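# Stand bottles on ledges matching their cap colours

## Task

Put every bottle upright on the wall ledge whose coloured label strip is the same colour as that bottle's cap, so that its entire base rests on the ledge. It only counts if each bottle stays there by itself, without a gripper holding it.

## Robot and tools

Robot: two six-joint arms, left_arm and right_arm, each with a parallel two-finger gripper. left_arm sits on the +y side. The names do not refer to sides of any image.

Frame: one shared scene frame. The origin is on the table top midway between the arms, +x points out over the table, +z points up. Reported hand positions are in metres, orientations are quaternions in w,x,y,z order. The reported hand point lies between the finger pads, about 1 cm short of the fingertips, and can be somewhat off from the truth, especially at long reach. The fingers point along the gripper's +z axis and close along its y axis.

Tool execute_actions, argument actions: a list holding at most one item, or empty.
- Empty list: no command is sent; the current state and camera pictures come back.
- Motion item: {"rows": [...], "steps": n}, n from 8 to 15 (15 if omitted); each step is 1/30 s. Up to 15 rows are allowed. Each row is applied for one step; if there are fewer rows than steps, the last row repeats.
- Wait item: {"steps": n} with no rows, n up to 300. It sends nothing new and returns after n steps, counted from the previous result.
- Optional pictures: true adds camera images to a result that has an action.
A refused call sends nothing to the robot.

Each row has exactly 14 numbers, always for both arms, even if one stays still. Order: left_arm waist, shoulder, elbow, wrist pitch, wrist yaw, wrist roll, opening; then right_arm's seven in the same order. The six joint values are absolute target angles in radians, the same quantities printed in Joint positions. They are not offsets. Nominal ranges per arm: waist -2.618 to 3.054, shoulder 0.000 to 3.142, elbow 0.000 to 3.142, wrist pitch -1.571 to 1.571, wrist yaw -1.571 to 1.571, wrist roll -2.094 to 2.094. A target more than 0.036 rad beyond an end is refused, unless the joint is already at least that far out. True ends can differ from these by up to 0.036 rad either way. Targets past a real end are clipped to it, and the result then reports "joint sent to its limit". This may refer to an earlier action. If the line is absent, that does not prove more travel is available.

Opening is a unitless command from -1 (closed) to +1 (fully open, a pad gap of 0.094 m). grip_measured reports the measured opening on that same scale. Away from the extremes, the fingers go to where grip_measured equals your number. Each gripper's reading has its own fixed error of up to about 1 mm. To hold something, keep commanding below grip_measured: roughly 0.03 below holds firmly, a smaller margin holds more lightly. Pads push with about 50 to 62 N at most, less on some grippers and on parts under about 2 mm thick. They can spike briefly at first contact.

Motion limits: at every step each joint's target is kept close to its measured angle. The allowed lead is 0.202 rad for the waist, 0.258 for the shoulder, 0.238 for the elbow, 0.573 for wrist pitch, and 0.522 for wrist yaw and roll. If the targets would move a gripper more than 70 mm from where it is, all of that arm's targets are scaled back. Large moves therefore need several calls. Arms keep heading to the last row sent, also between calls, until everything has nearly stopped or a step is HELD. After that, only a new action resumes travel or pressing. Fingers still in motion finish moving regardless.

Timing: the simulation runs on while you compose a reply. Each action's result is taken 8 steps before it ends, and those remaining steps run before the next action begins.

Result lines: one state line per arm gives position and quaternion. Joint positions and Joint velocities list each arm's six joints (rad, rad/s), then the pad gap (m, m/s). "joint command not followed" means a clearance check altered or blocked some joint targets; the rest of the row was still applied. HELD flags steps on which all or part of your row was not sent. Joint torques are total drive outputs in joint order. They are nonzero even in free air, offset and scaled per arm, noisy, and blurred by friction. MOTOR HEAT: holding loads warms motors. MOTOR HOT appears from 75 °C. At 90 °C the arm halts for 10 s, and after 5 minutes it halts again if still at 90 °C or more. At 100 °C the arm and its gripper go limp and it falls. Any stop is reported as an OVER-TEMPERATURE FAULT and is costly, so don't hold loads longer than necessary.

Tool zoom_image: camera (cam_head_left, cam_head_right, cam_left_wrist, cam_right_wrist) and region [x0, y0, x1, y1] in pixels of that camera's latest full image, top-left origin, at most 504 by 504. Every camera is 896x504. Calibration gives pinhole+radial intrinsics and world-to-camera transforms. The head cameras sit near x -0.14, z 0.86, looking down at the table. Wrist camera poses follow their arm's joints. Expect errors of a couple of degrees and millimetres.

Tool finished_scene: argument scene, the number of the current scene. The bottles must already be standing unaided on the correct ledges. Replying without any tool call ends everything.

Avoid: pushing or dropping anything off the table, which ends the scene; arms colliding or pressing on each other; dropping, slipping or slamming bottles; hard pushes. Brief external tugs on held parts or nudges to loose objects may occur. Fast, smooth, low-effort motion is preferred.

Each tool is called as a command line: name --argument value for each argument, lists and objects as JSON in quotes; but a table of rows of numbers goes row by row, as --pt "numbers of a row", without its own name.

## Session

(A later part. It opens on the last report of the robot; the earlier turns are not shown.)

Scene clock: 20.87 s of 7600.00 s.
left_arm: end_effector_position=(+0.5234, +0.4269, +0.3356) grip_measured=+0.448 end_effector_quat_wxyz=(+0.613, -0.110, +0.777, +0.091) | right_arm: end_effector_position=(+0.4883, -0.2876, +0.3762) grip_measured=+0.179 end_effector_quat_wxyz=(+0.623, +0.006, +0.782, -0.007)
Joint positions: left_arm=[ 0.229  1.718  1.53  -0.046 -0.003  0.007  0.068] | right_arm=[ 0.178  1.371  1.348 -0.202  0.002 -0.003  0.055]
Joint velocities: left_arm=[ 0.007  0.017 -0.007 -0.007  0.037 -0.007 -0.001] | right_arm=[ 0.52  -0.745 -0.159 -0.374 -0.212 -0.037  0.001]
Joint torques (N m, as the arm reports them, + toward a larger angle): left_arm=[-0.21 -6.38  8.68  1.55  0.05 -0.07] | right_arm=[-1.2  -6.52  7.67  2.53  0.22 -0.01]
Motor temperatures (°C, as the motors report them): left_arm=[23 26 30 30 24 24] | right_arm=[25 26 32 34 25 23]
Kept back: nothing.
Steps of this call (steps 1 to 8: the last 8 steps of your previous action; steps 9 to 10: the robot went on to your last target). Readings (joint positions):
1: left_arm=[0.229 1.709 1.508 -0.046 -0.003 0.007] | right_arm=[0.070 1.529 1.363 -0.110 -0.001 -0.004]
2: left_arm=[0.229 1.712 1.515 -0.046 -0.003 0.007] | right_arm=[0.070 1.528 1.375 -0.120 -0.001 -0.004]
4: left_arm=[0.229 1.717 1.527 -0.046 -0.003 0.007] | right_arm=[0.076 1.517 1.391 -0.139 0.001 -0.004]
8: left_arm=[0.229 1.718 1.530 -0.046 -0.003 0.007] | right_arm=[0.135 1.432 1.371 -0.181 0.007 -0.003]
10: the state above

execute_actions --actions '[{"rows": [[0.226,1.733,1.565,-0.05,0,0,0.45,0.21,1.315,1.31,-0.16,0,0,0.13],[0.226,1.738,1.565,-0.05,0,0,0.45,0.228,1.315,1.28,-0.125,0,0,0.13],[0.226,1.743,1.565,-0.05,0,0,0.45,0.246,1.315,1.245,-0.085,0,0,0.13],[0.226,1.747,1.565,-0.05,0,0,0.45,0.264,1.315,1.205,-0.04,0,0,0.13],[0.226,1.749,1.565,-0.05,0,0,0.45,0.282,1.315,1.162,0.005,0,0,0.13],[0.226,1.749,1.565,-0.05,0,0,0.45,0.3,1.317,1.119,0.05,0,0,0.13],[0.226,1.749,1.565,-0.05,0,0,0.45,0.318,1.319,1.076,0.095,0,0,0.13],[0.226,1.749,1.565,-0.05,0,0,0.4,0.336,1.321,1.033,0.14,0,0,0.13],[0.226,1.749,1.565,-0.05,0,0,0.34,0.354,1.324,0.99,0.185,0,0,0.13],[0.226,1.749,1.565,-0.05,0,0,0.28,0.372,1.328,0.947,0.23,0,0,0.13],[0.226,1.749,1.565,-0.05,0,0,0.23,0.39,1.333,0.905,0.275,0,0,0.13],[0.226,1.749,1.565,-0.05,0,0,0.19,0.407,1.339,0.863,0.32,0,0,0.13],[0.226,1.749,1.565,-0.05,0,0,0.16,0.424,1.346,0.822,0.367,0,0,0.13],[0.226,1.749,1.565,-0.05,0,0,0.14,0.44,1.355,0.783,0.415,0,0,0.13],[0.226,1.749,1.565,-0.05,0,0,0.12,0.455,1.37,0.745,0.465,0,0,0.13]], "steps": 15}]'

execute_actions --actions '[{"rows": [[0.226,1.745,1.565,-0.05,0,0,0.12,0.468,1.392,0.715,0.52,0,0,0.13],[0.226,1.745,1.565,-0.05,0,0,0.12,0.48,1.42,0.688,0.578,0,0,0.13],[0.226,1.745,1.565,-0.05,0,0,0.12,0.491,1.452,0.662,0.638,0,0,0.13],[0.226,1.745,1.565,-0.05,0,0,0.12,0.501,1.488,0.638,0.7,0,0,0.13],[0.226,1.745,1.565,-0.05,0,0,0.12,0.51,1.527,0.615,0.762,0,0,0.13],[0.226,1.745,1.565,-0.05,0,0,0.12,0.518,1.568,0.593,0.825,0,0,0.13],[0.226,1.745,1.565,-0.05,0,0,0.12,0.525,1.61,0.572,0.887,0,0,0.13],[0.226,1.745,1.565,-0.05,0,0,0.12,0.531,1.652,0.553,0.947,0,0,0.13],[0.226,1.745,1.565,-0.05,0,0,0.12,0.537,1.693,0.536,1.004,0,0,0.13],[0.226,1.745,1.565,-0.05,0,0,0.12,0.542,1.732,0.521,1.057,0,0,0.13],[0.226,1.745,1.565,-0.05,0,0,0.12,0.546,1.768,0.508,1.103,0,0,0.13],[0.226,1.745,1.565,-0.05,0,0,0.12,0.549,1.8,0.497,1.142,0,0,0.13],[0.226,1.745,1.565,-0.05,0,0,0.12,0.551,1.826,0.488,1.17,0,0,0.13],[0.226,1.745,1.565,-0.05,0,0,0.12,0.552,1.845,0.482,1.187,0,0,0.13],[0.226,1.745,1.565,-0.05,0,0,0.12,0.552,1.855,0.478,1.195,0,0,0.13]], "steps": 15}]' --pictures true

Scene clock: 22.50 s of 7600.00 s.
left_arm: end_effector_position=(+0.5272, +0.4280, +0.3254) grip_measured=+0.448 end_effector_quat_wxyz=(+0.606, -0.110, +0.783, +0.090) | right_arm: end_effector_position=(+0.4801, -0.2471, +0.3406) grip_measured=+0.179 end_effector_quat_wxyz=(+0.624, -0.028, +0.780, +0.020)
Joint positions: left_arm=[ 0.229  1.737  1.53  -0.046 -0.003  0.007  0.068] | right_arm=[ 0.269  1.323  1.164 -0.062  0.004 -0.003  0.055]
Joint velocities: left_arm=[ 0.017  0.149  0.002 -0.022 -0.022 -0.037 -0.   ] | right_arm=[ 0.569 -0.012 -1.302  0.813  0.007 -0.095 -0.   ]
Joint torques (N m, as the arm reports them, + toward a larger angle): left_arm=[-0.23 -7.02  8.57  1.56  0.05 -0.07] | right_arm=[ 1.19 -5.71  7.37  2.11 -0.05 -0.01]
Motor temperatures (°C, as the motors report them): left_arm=[23 26 31 30 24 24] | right_arm=[25 26 32 35 25 23]
Steps of this call (steps 1 to 30: the robot went on to your last target; steps 31 to 42: nothing new was sent; steps 43 to 49: the first 7 steps of this action). Readings (joint positions):
43: left_arm=[0.229 1.718 1.530 -0.046 -0.003 0.007] | right_arm=[0.200 1.323 1.335 -0.225 -0.006 -0.003]
44: left_arm=[0.229 1.719 1.530 -0.046 -0.003 0.007] | right_arm=[0.202 1.323 1.325 -0.210 -0.004 -0.003]
46: left_arm=[0.229 1.723 1.530 -0.046 -0.003 0.007] | right_arm=[0.217 1.323 1.281 -0.159 0.002 -0.003]
49: the state above

Scene clock: 23.00 s of 7600.00 s.
left_arm: end_effector_position=(+0.5294, +0.4287, +0.3194) grip_measured=+0.170 end_effector_quat_wxyz=(+0.601, -0.111, +0.786, +0.089) | right_arm: end_effector_position=(+0.4535, -0.1452, +0.1408) grip_measured=+0.179 end_effector_quat_wxyz=(+0.572, -0.126, +0.806, +0.088)
Joint positions: left_arm=[ 0.229  1.748  1.53  -0.046 -0.003  0.007  0.055] | right_arm=[ 0.503  1.542  0.617  0.588 -0.001 -0.003  0.055]
Joint velocities: left_arm=[ 0.002  0.007  0.002  0.022 -0.037 -0.037  0.   ] | right_arm=[ 0.212  1.165 -0.584  1.824 -0.007 -0.022 -0.001]
Joint torques (N m, as the arm reports them, + toward a larger angle): left_arm=[-0.21 -7.5   8.66  1.56  0.05 -0.06] | right_arm=[ 0.63 -6.41  6.07  2.25  0.    0.  ]
Motor temperatures (°C, as the motors report them): left_arm=[23 26 31 30 24 24] | right_arm=[25 26 31 35 25 23]
Steps of this call (steps 1 to 8: the last 8 steps of your previous action; steps 9 to 15: the first 7 steps of this action). Readings (joint positions):
9: left_arm=[0.229 1.748 1.530 -0.046 -0.003 0.007] | right_arm=[0.436 1.369 0.772 0.264 0.000 -0.003]
10: left_arm=[0.229 1.748 1.530 -0.046 -0.003 0.007] | right_arm=[0.450 1.386 0.738 0.310 0.000 -0.003]
12: left_arm=[0.229 1.748 1.530 -0.046 -0.003 0.007] | right_arm=[0.475 1.435 0.682 0.413 -0.000 -0.003]
15: the state above
camera_calibration (this result's frames):
cam_left_wrist: T_world_to_cam=[[0.318812, -0.933885, 0.161917, 0.176964], [-0.698404, -0.346956, -0.625982, 0.739315], [0.640773, 0.0864869, -0.762843, -0.0476856], [0, 0, 0, 1]] pos_world=[0.490478, 0.425898, 0.397767]
cam_right_wrist: T_world_to_cam=[[0.28454, -0.956078, -0.0703696, -0.261673], [-0.827132, -0.207729, -0.522208, 0.453579], [0.484654, 0.206794, -0.84991, 0.0502103], [0, 0, 0, 1]] pos_world=[0.425292, -0.166342, 0.261123]

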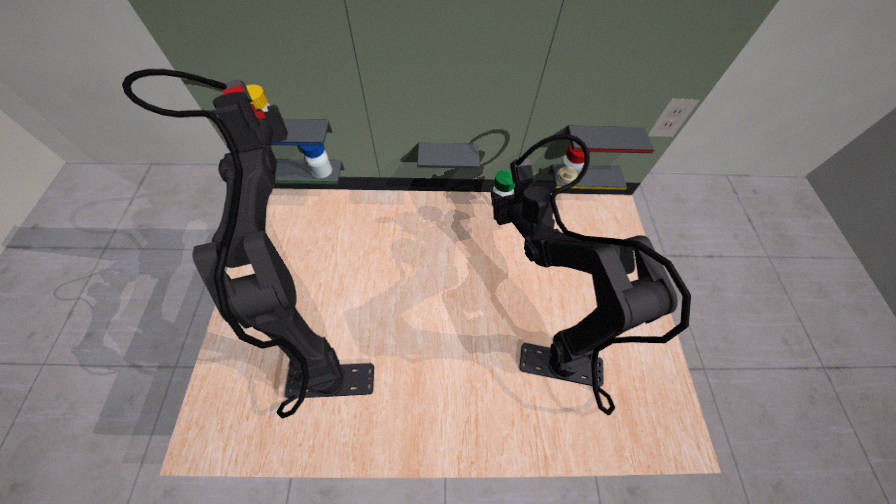

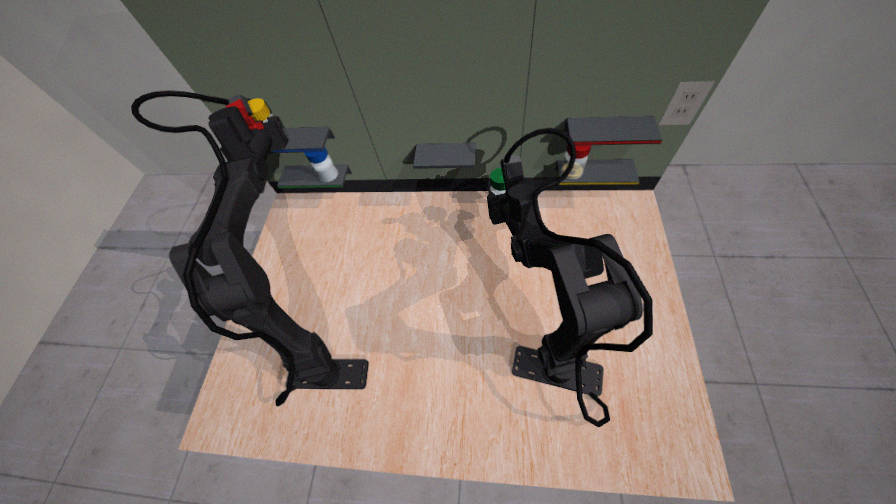

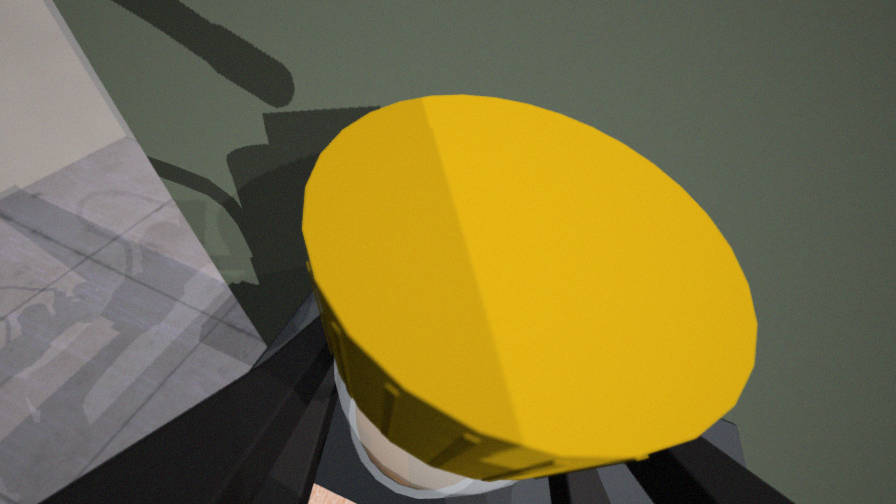

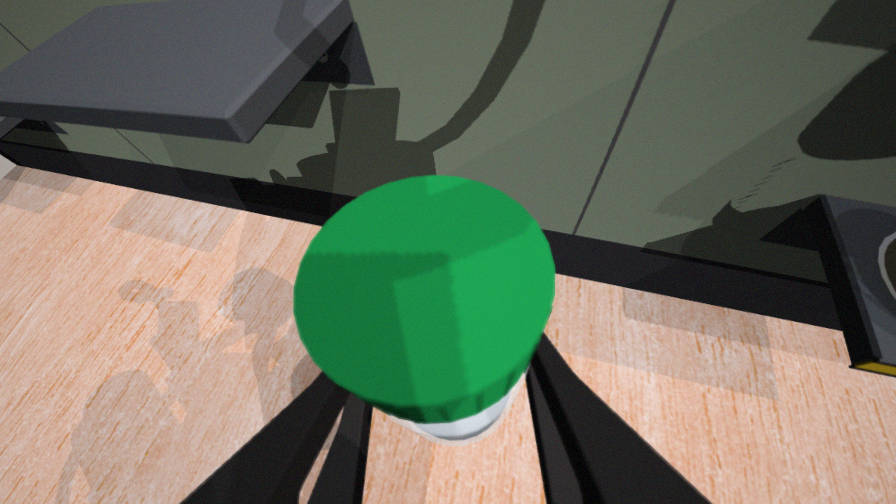

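execute_actions --actions '[{"rows": [[0.226,1.735,1.568,-0.04,0,0,0.12,0.552,1.855,0.478,1.195,0,0,0.13],[0.226,1.72,1.571,-0.04,0,0,0.12,0.552,1.855,0.478,1.195,0,0,0.13],[0.226,1.705,1.574,-0.048,0,0,0.12,0.552,1.855,0.478,1.195,0,0,0.13],[0.226,1.69,1.577,-0.06,0,0,0.12,0.552,1.855,0.478,1.195,0,0,0.13],[0.226,1.675,1.58,-0.074,0,0,0.12,0.552,1.855,0.478,1.195,0,0,0.13],[0.222,1.66,1.58,-0.088,0,0,0.12,0.552,1.855,0.478,1.195,0,0,0.13],[0.212,1.645,1.58,-0.102,0,0,0.12,0.552,1.855,0.478,1.195,0,0,0.13],[0.196,1.63,1.58,-0.116,0,0,0.12,0.552,1.855,0.478,1.195,0,0,0.13],[0.174,1.616,1.58,-0.13,0,0,0.12,0.552,1.855,0.478,1.195,0,0,0.13],[0.146,1.603,1.58,-0.142,0,0,0.12,0.552,1.855,0.478,1.195,0,0,0.13],[0.112,1.592,1.58,-0.152,0,0,0.12,0.552,1.855,0.478,1.195,0,0,0.13],[0.074,1.584,1.58,-0.16,0,0,0.12,0.552,1.855,0.478,1.195,0,0,0.13],[0.034,1.58,1.58,-0.165,0,0,0.12,0.552,1.855,0.478,1.195,0,0,0.13],[-0.008,1.58,1.58,-0.165,0,0,0.12,0.552,1.855,0.478,1.195,0,0,0.13],[-0.05,1.58,1.58,-0.165,0,0,0.12,0.552,1.855,0.478,1.195,0,0,0.13]], "steps": 15}]'

Scene clock: 28.40 s of 7600.00 s.
left_arm: end_effector_position=(+0.5228, +0.4263, +0.3227) grip_measured=+0.170 end_effector_quat_wxyz=(+0.596, -0.111, +0.790, +0.088) | right_arm: end_effector_position=(+0.4483, -0.1288, +0.0818) grip_measured=+0.179 end_effector_quat_wxyz=(+0.607, -0.137, +0.776, +0.105)
Joint positions: left_arm=[ 0.228  1.725  1.53  -0.083 -0.003  0.007  0.055] | right_arm=[ 0.542  1.865  0.483  1.137 -0.001 -0.003  0.055]
Joint velocities: left_arm=[-0.022 -0.295 -0.002 -0.447 -0.051 -0.007  0.001] | right_arm=[ 0.007 -0.002  0.007 -0.022  0.081  0.022 -0.   ]
Joint torques (N m, as the arm reports them, + toward a larger angle): left_arm=[ -1.09 -11.68   9.68   2.08   0.02  -0.07] | right_arm=[ 0.85 -8.18  4.23  2.55  0.    0.  ]
Motor temperatures (°C, as the motors report them): left_arm=[23 27 31 30 24 24] | right_arm=[25 27 31 37 25 23]
Steps of this call (steps 1 to 8: the last 8 steps of your previous action; steps 9 to 45: the robot went on to your last target; steps 46 to 110: nothing new was sent; then 1.50 s passed at rest; steps 111 to 117: the first 7 steps of this action). Readings (joint positions):
111: left_arm=[0.229 1.748 1.530 -0.046 -0.003 0.007] | right_arm=[0.542 1.865 0.483 1.137 -0.001 -0.003]
112: left_arm=[0.229 1.748 1.530 -0.046 -0.003 0.007] | right_arm=[0.542 1.865 0.483 1.137 -0.001 -0.003]
114: left_arm=[0.229 1.746 1.530 -0.047 -0.003 0.007] | right_arm=[0.542 1.865 0.483 1.137 -0.001 -0.003]
117: the state above

execute_actions --actions '[{"rows": [[-0.092,1.58,1.582,-0.16,0,0,0.12,0.552,1.86,0.477,1.21,0,0,0.13],[-0.134,1.585,1.584,-0.145,0,0,0.12,0.552,1.868,0.476,1.225,0,0,0.13],[-0.176,1.597,1.586,-0.125,0,0,0.12,0.552,1.878,0.475,1.24,0,0,0.13],[-0.218,1.615,1.588,-0.1,0,0,0.12,0.552,1.89,0.474,1.254,0,0,0.13],[-0.26,1.638,1.59,-0.072,0,0,0.12,0.552,1.902,0.473,1.267,0,0,0.13],[-0.302,1.664,1.592,-0.044,0,0,0.12,0.552,1.914,0.472,1.279,0,0,0.13],[-0.342,1.692,1.594,-0.016,0,0,0.12,0.552,1.926,0.471,1.29,0,0,0.13],[-0.38,1.72,1.596,0.012,0,0,0.12,0.552,1.938,0.47,1.3,0,0,0.13],[-0.415,1.748,1.598,0.04,0,0,0.12,0.552,1.95,0.47,1.309,0,0,0.13],[-0.447,1.775,1.6,0.065,0,0,0.12,0.552,1.961,0.47,1.317,0,0,0.13],[-0.475,1.8,1.6,0.087,0,0,0.12,0.552,1.971,0.47,1.324,0,0,0.13],[-0.499,1.822,1.6,0.105,0,0,0.12,0.552,1.98,0.47,1.329,0,0,0.13],[-0.518,1.84,1.6,0.118,0,0,0.12,0.552,1.988,0.47,1.333,0,0,0.13],[-0.532,1.853,1.6,0.126,0,0,0.12,0.552,1.994,0.47,1.335,0,0,0.13],[-0.54,1.86,1.6,0.13,0,0,0.12,0.552,1.998,0.47,1.335,0,0,0.13]], "steps": 15}]'

execute_actions --actions '[{"steps": 20}]' --pictures true

Scene clock: 34.60 s of 7600.00 s.
left_arm: end_effector_position=(+0.5143, +0.1782, +0.3607) grip_measured=+0.170 end_effector_quat_wxyz=(+0.616, +0.069, +0.783, -0.048) | right_arm: end_effector_position=(+0.4505, -0.1280, +0.0828) grip_measured=+0.179 end_effector_quat_wxyz=(+0.618, -0.136, +0.767, +0.107)
Joint positions: left_arm=[-0.239  1.638  1.548 -0.149 -0.018  0.006  0.055] | right_arm=[ 0.542  1.897  0.483  1.198 -0.001 -0.003  0.055]
Joint velocities: left_arm=[-1.331  0.413  0.188  0.535  0.007  0.037 -0.001] | right_arm=[-0.012  0.339  0.012  0.359 -0.051  0.007  0.001]
Joint torques (N m, as the arm reports them, + toward a larger angle): left_arm=[-0.92 -4.54  8.55  1.89  0.2  -0.06] | right_arm=[ 0.87 -7.    3.47  2.37 -0.02 -0.01]
Motor temperatures (°C, as the motors report them): left_arm=[23 28 32 31 24 24] | right_arm=[25 27 30 38 25 23]
Steps of this call (steps 1 to 8: the last 8 steps of your previous action; steps 9 to 45: the robot went on to your last target; steps 46 to 110: nothing new was sent; then 2.30 s passed at rest; steps 111 to 117: the first 7 steps of this action). Readings (joint positions):
111: left_arm=[-0.055 1.616 1.541 -0.191 0.004 0.007] | right_arm=[0.542 1.865 0.483 1.138 -0.001 -0.003]
112: left_arm=[-0.065 1.616 1.541 -0.191 -0.002 0.006] | right_arm=[0.542 1.865 0.483 1.141 -0.001 -0.003]
114: left_arm=[-0.112 1.616 1.541 -0.187 -0.015 0.006] | right_arm=[0.542 1.870 0.483 1.160 -0.001 -0.003]
117: the state above

Scene clock: 35.27 s of 7600.00 s.
left_arm: end_effector_position=(+0.5209, -0.0094, +0.2795) grip_measured=+0.171 end_effector_quat_wxyz=(+0.588, +0.196, +0.771, -0.147) | right_arm: end_effector_position=(+0.4499, -0.1282, +0.0577) grip_measured=+0.179 end_effector_quat_wxyz=(+0.608, -0.137, +0.775, +0.105)
Joint positions: left_arm=[-0.543  1.902  1.571  0.063  0.007  0.006  0.055] | right_arm=[ 0.542  2.     0.483  1.275 -0.001 -0.003  0.055]
Joint velocities: left_arm=[-0.002  0.002  0.007  0.095 -0.037  0.007 -0.   ] | right_arm=[-0.022  0.017 -0.037  0.037  0.022 -0.125  0.   ]
Joint torques (N m, as the arm reports them, + toward a larger angle): left_arm=[  0.16 -11.66   8.28   2.14  -0.07  -0.06] | right_arm=[ 0.89 -8.11  2.74  2.55 -0.02  0.  ]
Motor temperatures (°C, as the motors report them): left_arm=[23 28 32 31 24 24] | right_arm=[25 27 30 39 25 23]
Kept back: nothing.
Steps of this call (steps 1 to 8: the last 8 steps of your previous action; steps 9 to 20: the robot went on to your last target). Readings (joint positions):
1: left_arm=[-0.286 1.657 1.554 -0.126 -0.017 0.006] | right_arm=[0.542 1.910 0.483 1.209 -0.001 -0.003]
2: left_arm=[-0.333 1.681 1.561 -0.098 -0.015 0.006] | right_arm=[0.542 1.923 0.483 1.219 -0.001 -0.003]
4: left_arm=[-0.418 1.738 1.570 -0.041 -0.009 0.006] | right_arm=[0.542 1.949 0.483 1.235 -0.001 -0.003]
8: left_arm=[-0.534 1.852 1.571 0.024 0.004 0.006] | right_arm=[0.542 1.990 0.483 1.254 -0.001 -0.003]
20: the state above
camera_calibration (this result's frames):
cam_left_wrist: T_world_to_cam=[[-0.430263, -0.887506, 0.164946, 0.166839], [-0.743505, 0.244792, -0.622315, 0.584466], [0.511931, -0.390398, -0.76519, 0.0284885], [0, 0, 0, 1]] pos_world=[0.491754, 0.0161193, 0.358002]
cam_right_wrist: T_world_to_cam=[[0.327871, -0.941997, -0.0717133, -0.267863], [-0.768217, -0.221663, -0.60059, 0.38695], [0.549858, 0.252007, -0.796335, -0.0488064], [0, 0, 0, 1]] pos_world=[0.411922, -0.154255, 0.174323]

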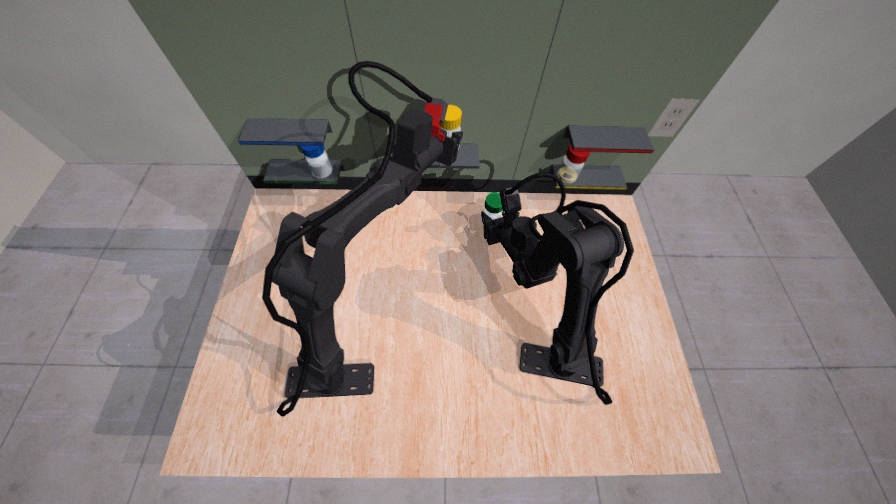

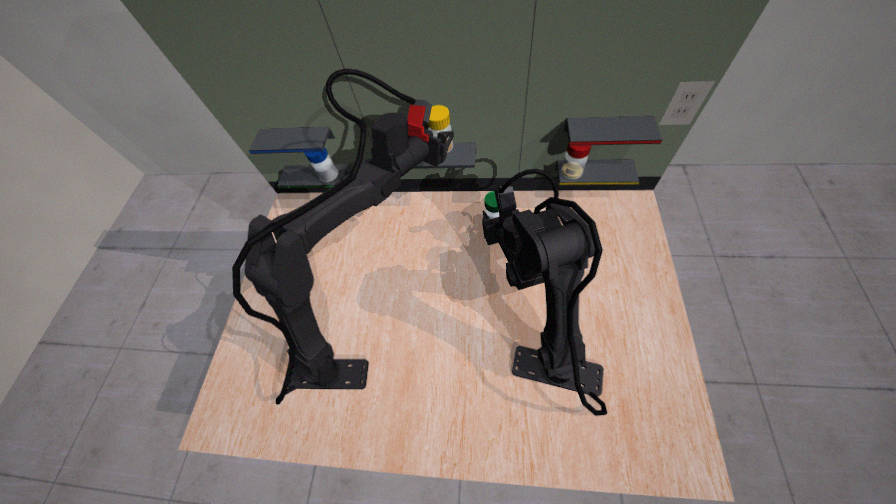

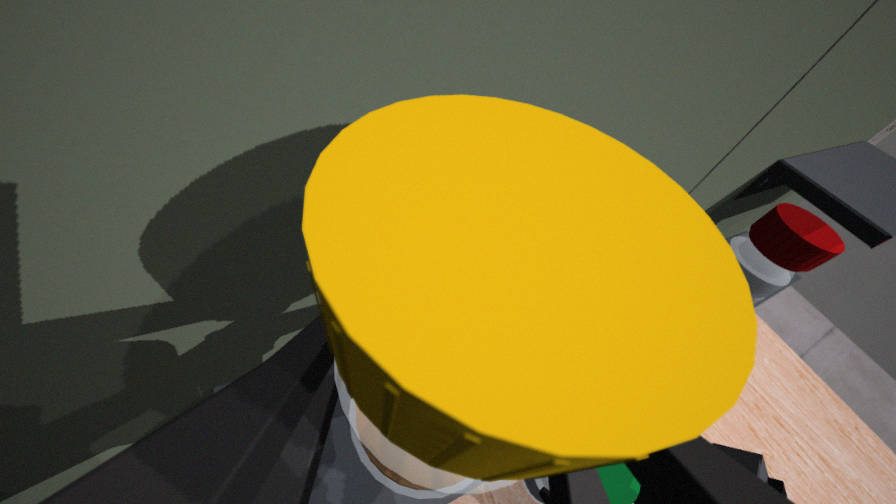

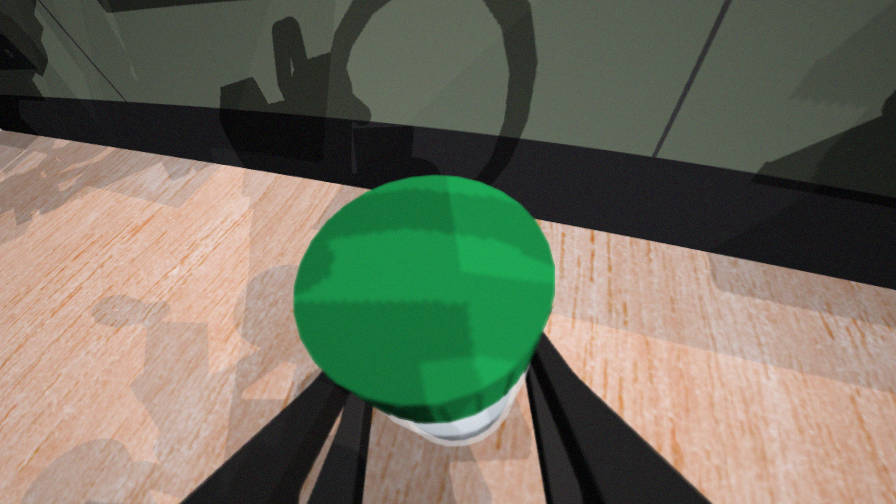

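execute_actions --actions '[{"rows": [[-0.54,1.87,1.59,0.145,0,0,0.12,0.552,2.002,0.47,1.34,0,0,0.13],[-0.54,1.88,1.578,0.16,0,0,0.12,0.552,2.006,0.47,1.345,0,0,0.13],[-0.54,1.888,1.57,0.173,0,0,0.12,0.552,2.01,0.47,1.349,0,0,0.13],[-0.54,1.894,1.563,0.185,0,0,0.12,0.552,2.014,0.47,1.352,0,0,0.13],[-0.54,1.898,1.556,0.196,0,0,0.12,0.552,2.018,0.47,1.355,0,0,0.13],[-0.54,1.901,1.548,0.206,0,0,0.12,0.552,2.022,0.47,1.357,0,0,0.13],[-0.54,1.904,1.54,0.215,0,0,0.12,0.552,2.025,0.47,1.357,0,0,0.13],[-0.54,1.906,1.532,0.223,0,0,0.12,0.552,2.028,0.47,1.357,0,0,0.13],[-0.54,1.908,1.524,0.23,0,0,0.12,0.552,2.031,0.47,1.357,0,0,0.13],[-0.54,1.91,1.516,0.236,0,0,0.12,0.552,2.034,0.47,1.357,0,0,0.13],[-0.54,1.91,1.508,0.241,0,0,0.12,0.552,2.036,0.47,1.357,0,0,0.13],[-0.54,1.91,1.501,0.244,0,0,0.12,0.552,2.038,0.47,1.357,0,0,0.13],[-0.54,1.91,1.495,0.244,0,0,0.12,0.552,2.04,0.47,1.357,0,0,0.13],[-0.54,1.91,1.49,0.244,0,0,0.12,0.552,2.041,0.47,1.357,0,0,0.13],[-0.54,1.91,1.487,0.244,0,0,0.12,0.552,2.042,0.47,1.357,0,0,0.13]], "steps": 15}]'

execute_actions --actions '[{"steps": 16}]' --pictures true

Scene clock: 36.57 s of 7600.00 s.
left_arm: end_effector_position=(+0.5232, -0.0106, +0.2881) grip_measured=+0.171 end_effector_quat_wxyz=(+0.606, +0.193, +0.757, -0.151) | right_arm: end_effector_position=(+0.4503, -0.1281, +0.0577) grip_measured=+0.179 end_effector_quat_wxyz=(+0.611, -0.136, +0.772, +0.106)
Joint positions: left_arm=[-0.543  1.902  1.56   0.121  0.007  0.006  0.055] | right_arm=[ 0.542  2.012  0.483  1.296 -0.001 -0.003  0.055]
Joint velocities: left_arm=[ 0.017 -0.022 -0.193  0.359 -0.022  0.037  0.001] | right_arm=[ 0.002  0.139 -0.017  0.066 -0.022 -0.007  0.   ]
Joint torques (N m, as the arm reports them, + toward a larger angle): left_arm=[ 0.18 -8.47  5.5   1.96 -0.06 -0.06] | right_arm=[ 0.86 -7.53  2.65  2.49 -0.01 -0.01]
Motor temperatures (°C, as the motors report them): left_arm=[23 28 32 32 24 24] | right_arm=[25 27 29 39 25 23]
Steps of this call (steps 1 to 30: the robot went on to your last target; steps 31 to 32: nothing new was sent; steps 33 to 39: the first 7 steps of this action). Readings (joint positions):
33: left_arm=[-0.543 1.902 1.571 0.069 0.007 0.006] | right_arm=[0.542 2.000 0.483 1.278 -0.001 -0.003]
34: left_arm=[-0.543 1.902 1.571 0.073 0.007 0.006] | right_arm=[0.542 2.000 0.483 1.278 -0.001 -0.003]
36: left_arm=[-0.543 1.902 1.571 0.085 0.007 0.006] | right_arm=[0.542 2.001 0.483 1.284 -0.001 -0.003]
39: the state above

Scene clock: 37.10 s of 7600.00 s.
left_arm: end_effector_position=(+0.5224, -0.0101, +0.2520) grip_measured=+0.171 end_effector_quat_wxyz=(+0.590, +0.196, +0.769, -0.148) | right_arm: end_effector_position=(+0.4501, -0.1282, +0.0533) grip_measured=+0.179 end_effector_quat_wxyz=(+0.610, -0.137, +0.773, +0.106)
Joint positions: left_arm=[-0.543  1.923  1.484  0.177  0.007  0.006  0.055] | right_arm=[ 0.542  2.034  0.483  1.317 -0.001 -0.003  0.055]
Joint velocities: left_arm=[ 0.012 -0.022  0.002  0.007 -0.022 -0.037 -0.   ] | right_arm=[-0.007 -0.012 -0.007 -0.007 -0.037  0.066  0.001]
Joint torques (N m, as the arm reports them, + toward a larger angle): left_arm=[ 0.17 -9.62  6.49  2.1  -0.06 -0.06] | right_arm=[ 0.85 -7.44  2.6   2.38 -0.01  0.  ]
Motor temperatures (°C, as the motors report them): left_arm=[23 29 32 32 24 24] | right_arm=[25 27 29 39 25 23]
Kept back: nothing.
Steps of this call (steps 1 to 8: the last 8 steps of your previous action; steps 9 to 16: the robot went on to your last target). Readings (joint positions):
1: left_arm=[-0.543 1.902 1.553 0.132 0.007 0.006] | right_arm=[0.542 2.017 0.483 1.298 -0.001 -0.003]
2: left_arm=[-0.543 1.902 1.545 0.142 0.007 0.006] | right_arm=[0.542 2.021 0.483 1.298 -0.001 -0.003]
4: left_arm=[-0.543 1.903 1.527 0.157 0.007 0.006] | right_arm=[0.542 2.027 0.483 1.304 -0.001 -0.003]
8: left_arm=[-0.543 1.913 1.497 0.173 0.007 0.006] | right_arm=[0.542 2.032 0.483 1.312 -0.001 -0.003]
16: the state above
camera_calibration (this result's frames):
cam_left_wrist: T_world_to_cam=[[-0.431098, -0.887063, 0.165147, 0.171708], [-0.740348, 0.243119, -0.62672, 0.568056], [0.51579, -0.392444, -0.761543, 0.00343804], [0, 0, 0, 1]] pos_world=[0.492809, 0.0155603, 0.330273]
cam_right_wrist: T_world_to_cam=[[0.32836, -0.941821, -0.0717894, -0.268374], [-0.764102, -0.22018, -0.606357, 0.383134], [0.555273, 0.253958, -0.791945, -0.0549443], [0, 0, 0, 1]] pos_world=[0.411386, -0.154448, 0.169537]

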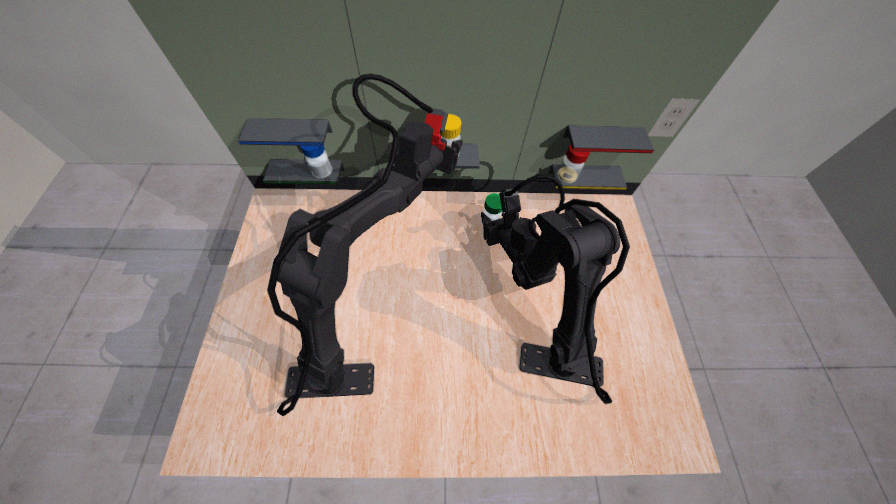

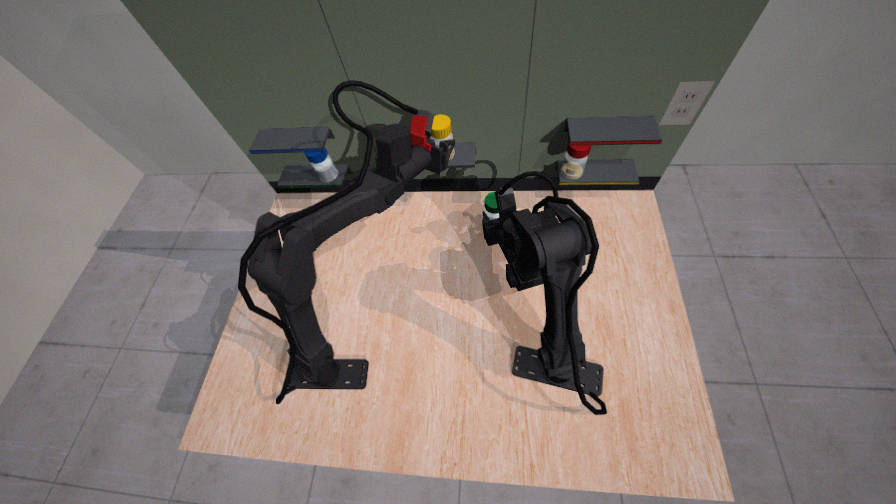

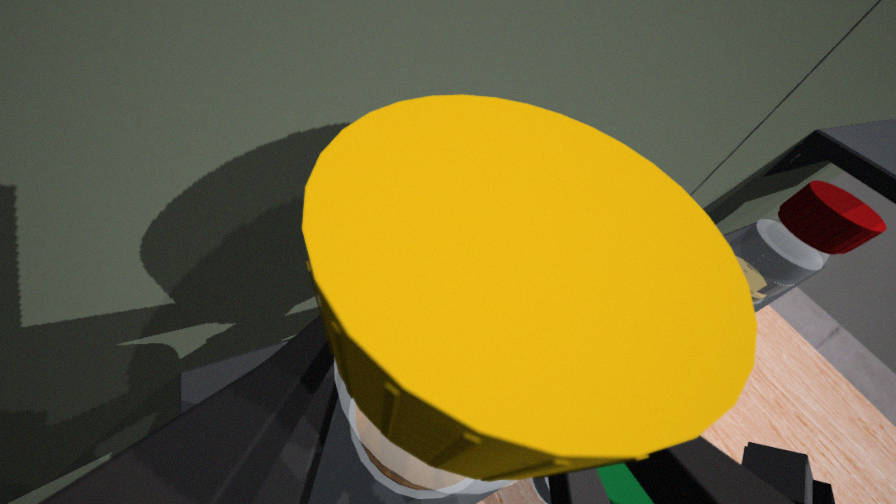

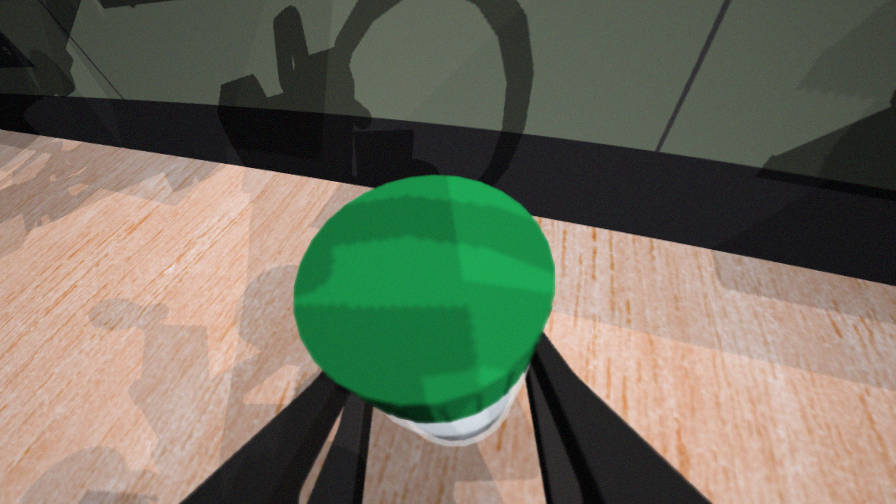

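execute_actions --actions '[{"rows": [[-0.54,1.91,1.486,0.25,0,0,0.12,0.548,2.035,0.478,1.345,0,0,0.15],[-0.54,1.91,1.483,0.256,0,0,0.12,0.548,2.03,0.478,1.335,0,0,0.17],[-0.54,1.91,1.48,0.261,0,0,0.12,0.548,2.03,0.478,1.327,0,0,0.19],[-0.54,1.91,1.477,0.266,0,0,0.12,0.548,2.03,0.478,1.322,0,0,0.22],[-0.54,1.91,1.474,0.27,0,0,0.12,0.548,2.03,0.478,1.322,0,0,0.27],[-0.54,1.91,1.471,0.274,0,0,0.12,0.548,2.03,0.478,1.322,0,0,0.35],[-0.54,1.91,1.468,0.277,0,0,0.12,0.548,2.03,0.478,1.322,0,0,0.45],[-0.54,1.91,1.465,0.279,0,0,0.12,0.548,2.03,0.478,1.322,0,0,0.55],[-0.54,1.91,1.462,0.28,0,0,0.12,0.548,2.03,0.478,1.322,0,0,0.65],[-0.54,1.91,1.459,0.28,0,0,0.12,0.548,2.03,0.478,1.322,0,0,0.75],[-0.54,1.91,1.456,0.28,0,0,0.12,0.548,2.03,0.478,1.322,0,0,0.85],[-0.54,1.91,1.454,0.28,0,0,0.12,0.548,2.03,0.478,1.322,0,0,0.9],[-0.54,1.91,1.452,0.28,0,0,0.12,0.548,2.03,0.478,1.322,0,0,0.9]], "steps": 15}]'

execute_actions --actions '[{"steps": 12}]'

Scene clock: 38.10 s of 7600.00 s.
left_arm: end_effector_position=(+0.5234, -0.0107, +0.2567) grip_measured=+0.171 end_effector_quat_wxyz=(+0.599, +0.194, +0.762, -0.150) | right_arm: end_effector_position=(+0.4501, -0.1282, +0.0532) grip_measured=+0.405 end_effector_quat_wxyz=(+0.610, -0.137, +0.773, +0.106)
Joint positions: left_arm=[-0.543  1.923  1.482  0.201  0.007  0.006  0.055] | right_arm=[ 0.542  2.034  0.483  1.316 -0.001 -0.003  0.066]
Joint velocities: left_arm=[ 0.007  0.002 -0.095  0.168 -0.095  0.007 -0.001] | right_arm=[-0.002 -0.012 -0.007 -0.007  0.007 -0.037  0.087]
Joint torques (N m, as the arm reports them, + toward a larger angle): left_arm=[ 0.18 -9.65  5.73  2.01 -0.07 -0.06] | right_arm=[ 0.57 -8.31  3.24  2.04  0.01  0.  ]
Motor temperatures (°C, as the motors report them): left_arm=[23 29 32 32 24 24] | right_arm=[25 27 29 39 25 23]
Steps of this call (steps 1 to 15: the robot went on to your last target; steps 16 to 23: nothing new was sent; steps 24 to 30: the first 7 steps of this action). Readings (joint positions):
24: left_arm=[-0.543 1.923 1.484 0.183 0.007 0.006] | right_arm=[0.542 2.034 0.483 1.317 -0.001 -0.003]
25: left_arm=[-0.543 1.923 1.484 0.184 0.007 0.006] | right_arm=[0.542 2.034 0.483 1.317 -0.001 -0.003]
27: left_arm=[-0.543 1.923 1.484 0.189 0.007 0.006] | right_arm=[0.542 2.034 0.483 1.316 -0.001 -0.003]
30: the state above

Scene clock: 38.50 s of 7600.00 s.
left_arm: end_effector_position=(+0.5223, -0.0101, +0.2507) grip_measured=+0.171 end_effector_quat_wxyz=(+0.599, +0.194, +0.762, -0.150) | right_arm: end_effector_position=(+0.4501, -0.1282, +0.0532) grip_measured=+0.898 end_effector_quat_wxyz=(+0.610, -0.136, +0.773, +0.106)
Joint positions: left_arm=[-0.543  1.923  1.457  0.226  0.007  0.006  0.055] | right_arm=[ 0.542  2.034  0.483  1.316 -0.001 -0.003  0.089]
Joint velocities: left_arm=[ 0.002  0.007 -0.012 -0.007  0.007 -0.007  0.001] | right_arm=[-0.007 -0.002 -0.017 -0.051  0.037  0.051 -0.   ]
Joint torques (N m, as the arm reports them, + toward a larger angle): left_arm=[ 0.18 -9.62  5.85  2.08 -0.06 -0.06] | right_arm=[ 0.52 -8.34  3.31  2.04 -0.01  0.  ]
Motor temperatures (°C, as the motors report them): left_arm=[23 29 32 32 24 24] | right_arm=[25 27 29 39 25 23]
Kept back: nothing.
Steps of this call (steps 1 to 8: the last 8 steps of your previous action; steps 9 to 12: the robot went on to your last target). Readings (joint positions):
1: left_arm=[-0.543 1.923 1.478 0.208 0.007 0.006] | right_arm=[0.542 2.034 0.483 1.316 -0.001 -0.003]
2: left_arm=[-0.543 1.923 1.475 0.212 0.007 0.006] | right_arm=[0.542 2.034 0.483 1.316 -0.001 -0.003]
4: left_arm=[-0.543 1.923 1.466 0.216 0.007 0.006] | right_arm=[0.542 2.034 0.483 1.316 -0.001 -0.003]
8: left_arm=[-0.543 1.923 1.458 0.224 0.007 0.006] | right_arm=[0.542 2.034 0.483 1.316 -0.001 -0.003]
12: the state above

execute_actions --actions '[{"rows": [[-0.54,1.91,1.45,0.278,0,0,0.12,0.548,2.01,0.478,1.315,0,0,0.9],[-0.54,1.91,1.448,0.276,0,0,0.12,0.548,1.985,0.474,1.305,0,0,0.9],[-0.54,1.91,1.446,0.274,0,0,0.12,0.548,1.95,0.468,1.29,0,0,0.9],[-0.54,1.91,1.444,0.272,0,0,0.12,0.548,1.905,0.46,1.27,0,0,0.9],[-0.54,1.91,1.443,0.27,0,0,0.12,0.548,1.855,0.451,1.247,0,0,0.9],[-0.54,1.91,1.443,0.27,0,0,0.12,0.548,1.8,0.441,1.222,0,0,0.9],[-0.54,1.91,1.443,0.27,0,0,0.12,0.548,1.745,0.431,1.197,0,0,0.9],[-0.54,1.91,1.443,0.27,0,0,0.12,0.548,1.69,0.421,1.172,0,0,0.9],[-0.54,1.91,1.443,0.27,0,0,0.12,0.548,1.635,0.411,1.147,0,0,0.9],[-0.54,1.91,1.443,0.27,0,0,0.12,0.548,1.58,0.401,1.122,0,0,0.9],[-0.54,1.91,1.443,0.27,0,0,0.12,0.548,1.528,0.392,1.098,0,0,0.9],[-0.54,1.91,1.443,0.27,0,0,0.12,0.548,1.48,0.383,1.075,0,0,0.9],[-0.54,1.91,1.443,0.27,0,0,0.12,0.548,1.438,0.375,1.054,0,0,0.9],[-0.54,1.91,1.443,0.27,0,0,0.12,0.548,1.403,0.369,1.036,0,0,0.9],[-0.54,1.91,1.443,0.27,0,0,0.12,0.548,1.375,0.364,1.02,0,0,0.9]], "steps": 15}]'

Scene clock: 40.17 s of 7600.00 s.
left_arm: end_effector_position=(+0.5223, -0.0101, +0.2508) grip_measured=+0.171 end_effector_quat_wxyz=(+0.599, +0.194, +0.762, -0.150) | right_arm: end_effector_position=(+0.4472, -0.1292, +0.0947) grip_measured=+0.898 end_effector_quat_wxyz=(+0.634, -0.133, +0.754, +0.110)
Joint positions: left_arm=[-0.543  1.923  1.457  0.226  0.007  0.006  0.055] | right_arm=[ 0.542  1.876  0.461  1.241 -0.001 -0.003  0.089]
Joint velocities: left_arm=[ 0.012  0.002 -0.007 -0.051  0.051  0.022 -0.001] | right_arm=[-0.002 -1.595 -0.247 -0.505 -0.037  0.051 -0.001]
Joint torques (N m, as the arm reports them, + toward a larger angle): left_arm=[ 0.17 -9.63  5.25  1.99 -0.06 -0.06] | right_arm=[  0.52 -10.05   3.12   2.3   -0.01  -0.02]
Motor temperatures (°C, as the motors report them): left_arm=[23 29 32 33 24 24] | right_arm=[25 28 29 39 25 23]
Steps of this call (steps 1 to 30: the robot went on to your last target; steps 31 to 43: nothing new was sent; steps 44 to 50: the first 7 steps of this action). Readings (joint positions):
44: left_arm=[-0.543 1.923 1.457 0.226 0.007 0.006] | right_arm=[0.542 2.034 0.483 1.316 -0.001 -0.003]
45: left_arm=[-0.543 1.923 1.457 0.226 0.007 0.006] | right_arm=[0.542 2.031 0.483 1.314 -0.001 -0.003]
47: left_arm=[-0.543 1.923 1.457 0.226 0.007 0.006] | right_arm=[0.542 2.002 0.482 1.291 -0.001 -0.003]
50: the state above

execute_actions --actions '[{"rows": [[-0.54,1.91,1.45,0.262,0,0,0.14,0.548,1.375,0.364,1.02,0,0,0.9],[-0.54,1.91,1.455,0.255,0,0,0.16,0.548,1.375,0.364,1.02,0,0,0.9],[-0.54,1.91,1.457,0.25,0,0,0.18,0.548,1.375,0.364,1.02,0,0,0.9],[-0.54,1.91,1.457,0.248,0,0,0.21,0.548,1.375,0.364,1.02,0,0,0.9],[-0.54,1.91,1.457,0.248,0,0,0.26,0.548,1.375,0.364,1.02,0,0,0.9],[-0.54,1.91,1.457,0.248,0,0,0.33,0.548,1.375,0.364,1.02,0,0,0.9],[-0.54,1.91,1.457,0.248,0,0,0.41,0.548,1.375,0.364,1.02,0,0,0.9],[-0.54,1.91,1.457,0.248,0,0,0.5,0.548,1.375,0.364,1.02,0,0,0.9],[-0.54,1.91,1.457,0.248,0,0,0.58,0.548,1.375,0.364,1.02,0,0,0.9]], "steps": 12}]'

execute_actions --actions '[{"steps": 9}]' --pictures true

Scene clock: 41.03 s of 7600.00 s.
left_arm: end_effector_position=(+0.5223, -0.0101, +0.2508) grip_measured=+0.201 end_effector_quat_wxyz=(+0.599, +0.194, +0.762, -0.150) | right_arm: end_effector_position=(+0.4095, -0.1428, +0.2122) grip_measured=+0.898 end_effector_quat_wxyz=(+0.708, -0.121, +0.685, +0.123)
Joint positions: left_arm=[-0.543  1.923  1.457  0.226  0.007  0.006  0.056] | right_arm=[ 0.542  1.381  0.381  1.034 -0.001 -0.003  0.089]
Joint velocities: left_arm=[ 0.002  0.012  0.007  0.037  0.051 -0.022  0.013] | right_arm=[ 0.012  0.002  0.022  0.007 -0.051 -0.037 -0.001]
Joint torques (N m, as the arm reports them, + toward a larger angle): left_arm=[ 0.16 -9.6   6.22  1.81 -0.06 -0.04] | right_arm=[ 0.54 -4.9   5.08  1.84 -0.01 -0.01]
Motor temperatures (°C, as the motors report them): left_arm=[23 29 32 33 24 24] | right_arm=[25 28 29 39 25 23]
Steps of this call (steps 1 to 8: the last 8 steps of your previous action; steps 9 to 22: the robot went on to your last target; steps 23 to 26: the first 4 steps of this action). Readings (joint positions):
23: left_arm=[-0.543 1.923 1.457 0.226 0.007 0.006] | right_arm=[0.542 1.381 0.381 1.035 -0.001 -0.003]
24: left_arm=[-0.543 1.923 1.457 0.226 0.007 0.006] | right_arm=[0.542 1.381 0.381 1.035 -0.001 -0.003]
26: the state above

Scene clock: 41.33 s of 7600.00 s.
left_arm: end_effector_position=(+0.5224, -0.0102, +0.2512) grip_measured=+0.578 end_effector_quat_wxyz=(+0.600, +0.194, +0.762, -0.150) | right_arm: end_effector_position=(+0.4096, -0.1428, +0.2119) grip_measured=+0.898 end_effector_quat_wxyz=(+0.708, -0.121, +0.685, +0.123)
Joint positions: left_arm=[-0.543  1.923  1.457  0.228  0.007  0.006  0.074] | right_arm=[ 0.542  1.381  0.381  1.032 -0.001 -0.003  0.089]
Joint velocities: left_arm=[ 0.002  0.007 -0.002 -0.037  0.007  0.11   0.001] | right_arm=[-0.007 -0.012 -0.017 -0.007  0.022  0.022 -0.   ]
Joint torques (N m, as the arm reports them, + toward a larger angle): left_arm=[ 0.19 -9.7   6.17  1.78 -0.06 -0.06] | right_arm=[ 0.55 -4.94  5.13  1.85  0.    0.  ]
Motor temperatures (°C, as the motors report them): left_arm=[23 29 32 33 24 24] | right_arm=[25 28 29 39 25 23]
Kept back: nothing.
Steps of this call (steps 1 to 8: the last 8 steps of your previous action; step 9: the robot went on to your last target). Readings (joint positions):
1: left_arm=[-0.543 1.923 1.457 0.226 0.007 0.006] | right_arm=[0.542 1.381 0.381 1.033 -0.001 -0.003]
2: left_arm=[-0.543 1.923 1.457 0.227 0.007 0.006] | right_arm=[0.542 1.381 0.381 1.033 -0.001 -0.003]
4: left_arm=[-0.543 1.923 1.457 0.228 0.007 0.006] | right_arm=[0.542 1.381 0.381 1.032 -0.001 -0.003]
8: left_arm=[-0.543 1.923 1.457 0.228 0.007 0.006] | right_arm=[0.542 1.381 0.381 1.032 -0.001 -0.003]
9: the state above
camera_calibration (this result's frames):
cam_left_wrist: T_world_to_cam=[[-0.434613, -0.8852, 0.165928, 0.173497], [-0.726845, 0.235962, -0.644995, 0.565068], [0.531797, -0.400927, -0.745955, -0.0095721], [0, 0, 0, 1]] pos_world=[0.491212, 0.0164068, 0.328538]
cam_right_wrist: T_world_to_cam=[[0.346448, -0.935276, -0.0723376, -0.263788], [-0.588066, -0.156458, -0.793536, 0.42173], [0.730857, 0.317458, -0.604209, -0.00572803], [0, 0, 0, 1]] pos_world=[0.34358, -0.178913, 0.312115]

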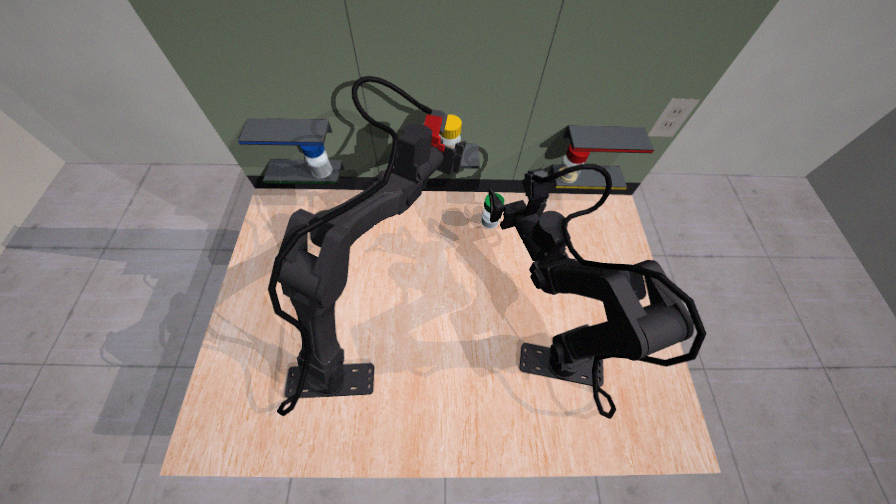

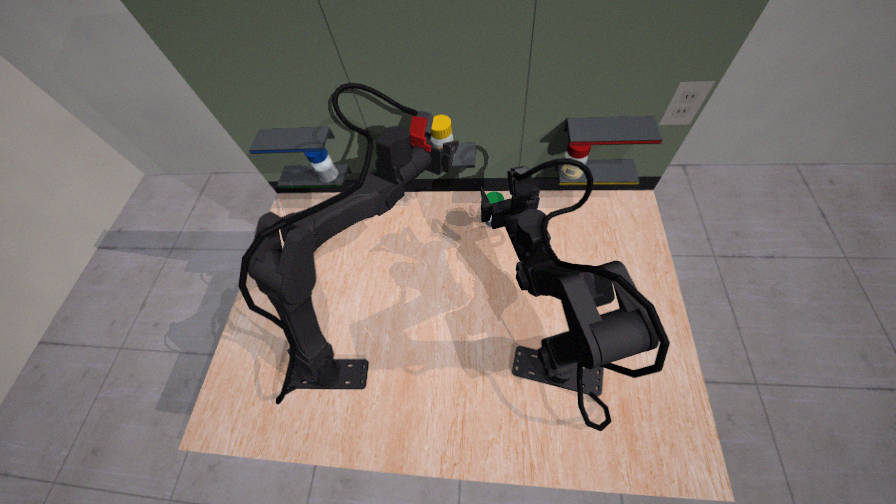

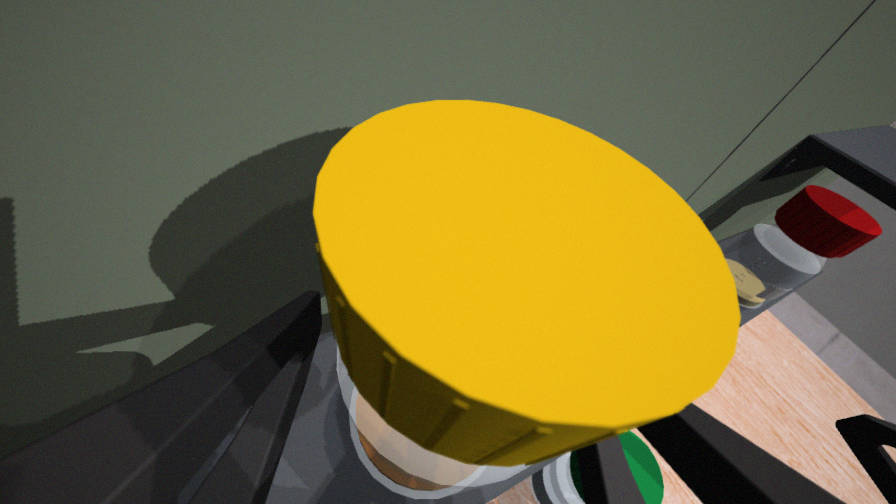

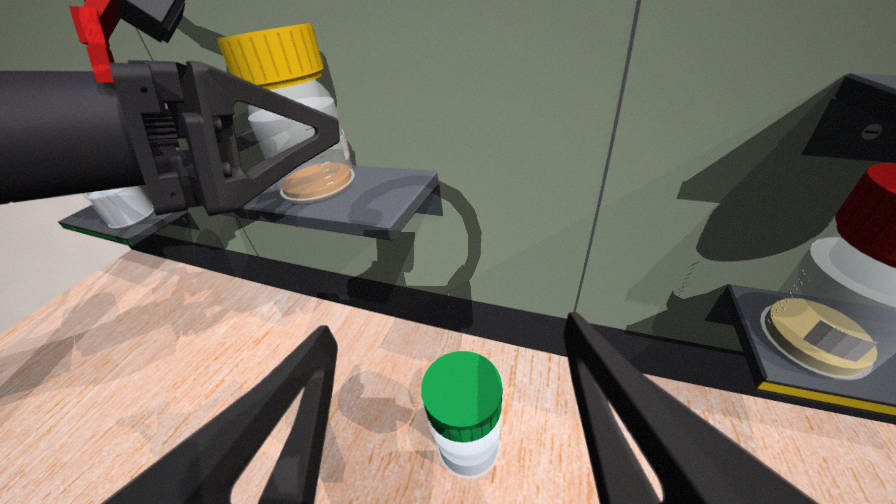

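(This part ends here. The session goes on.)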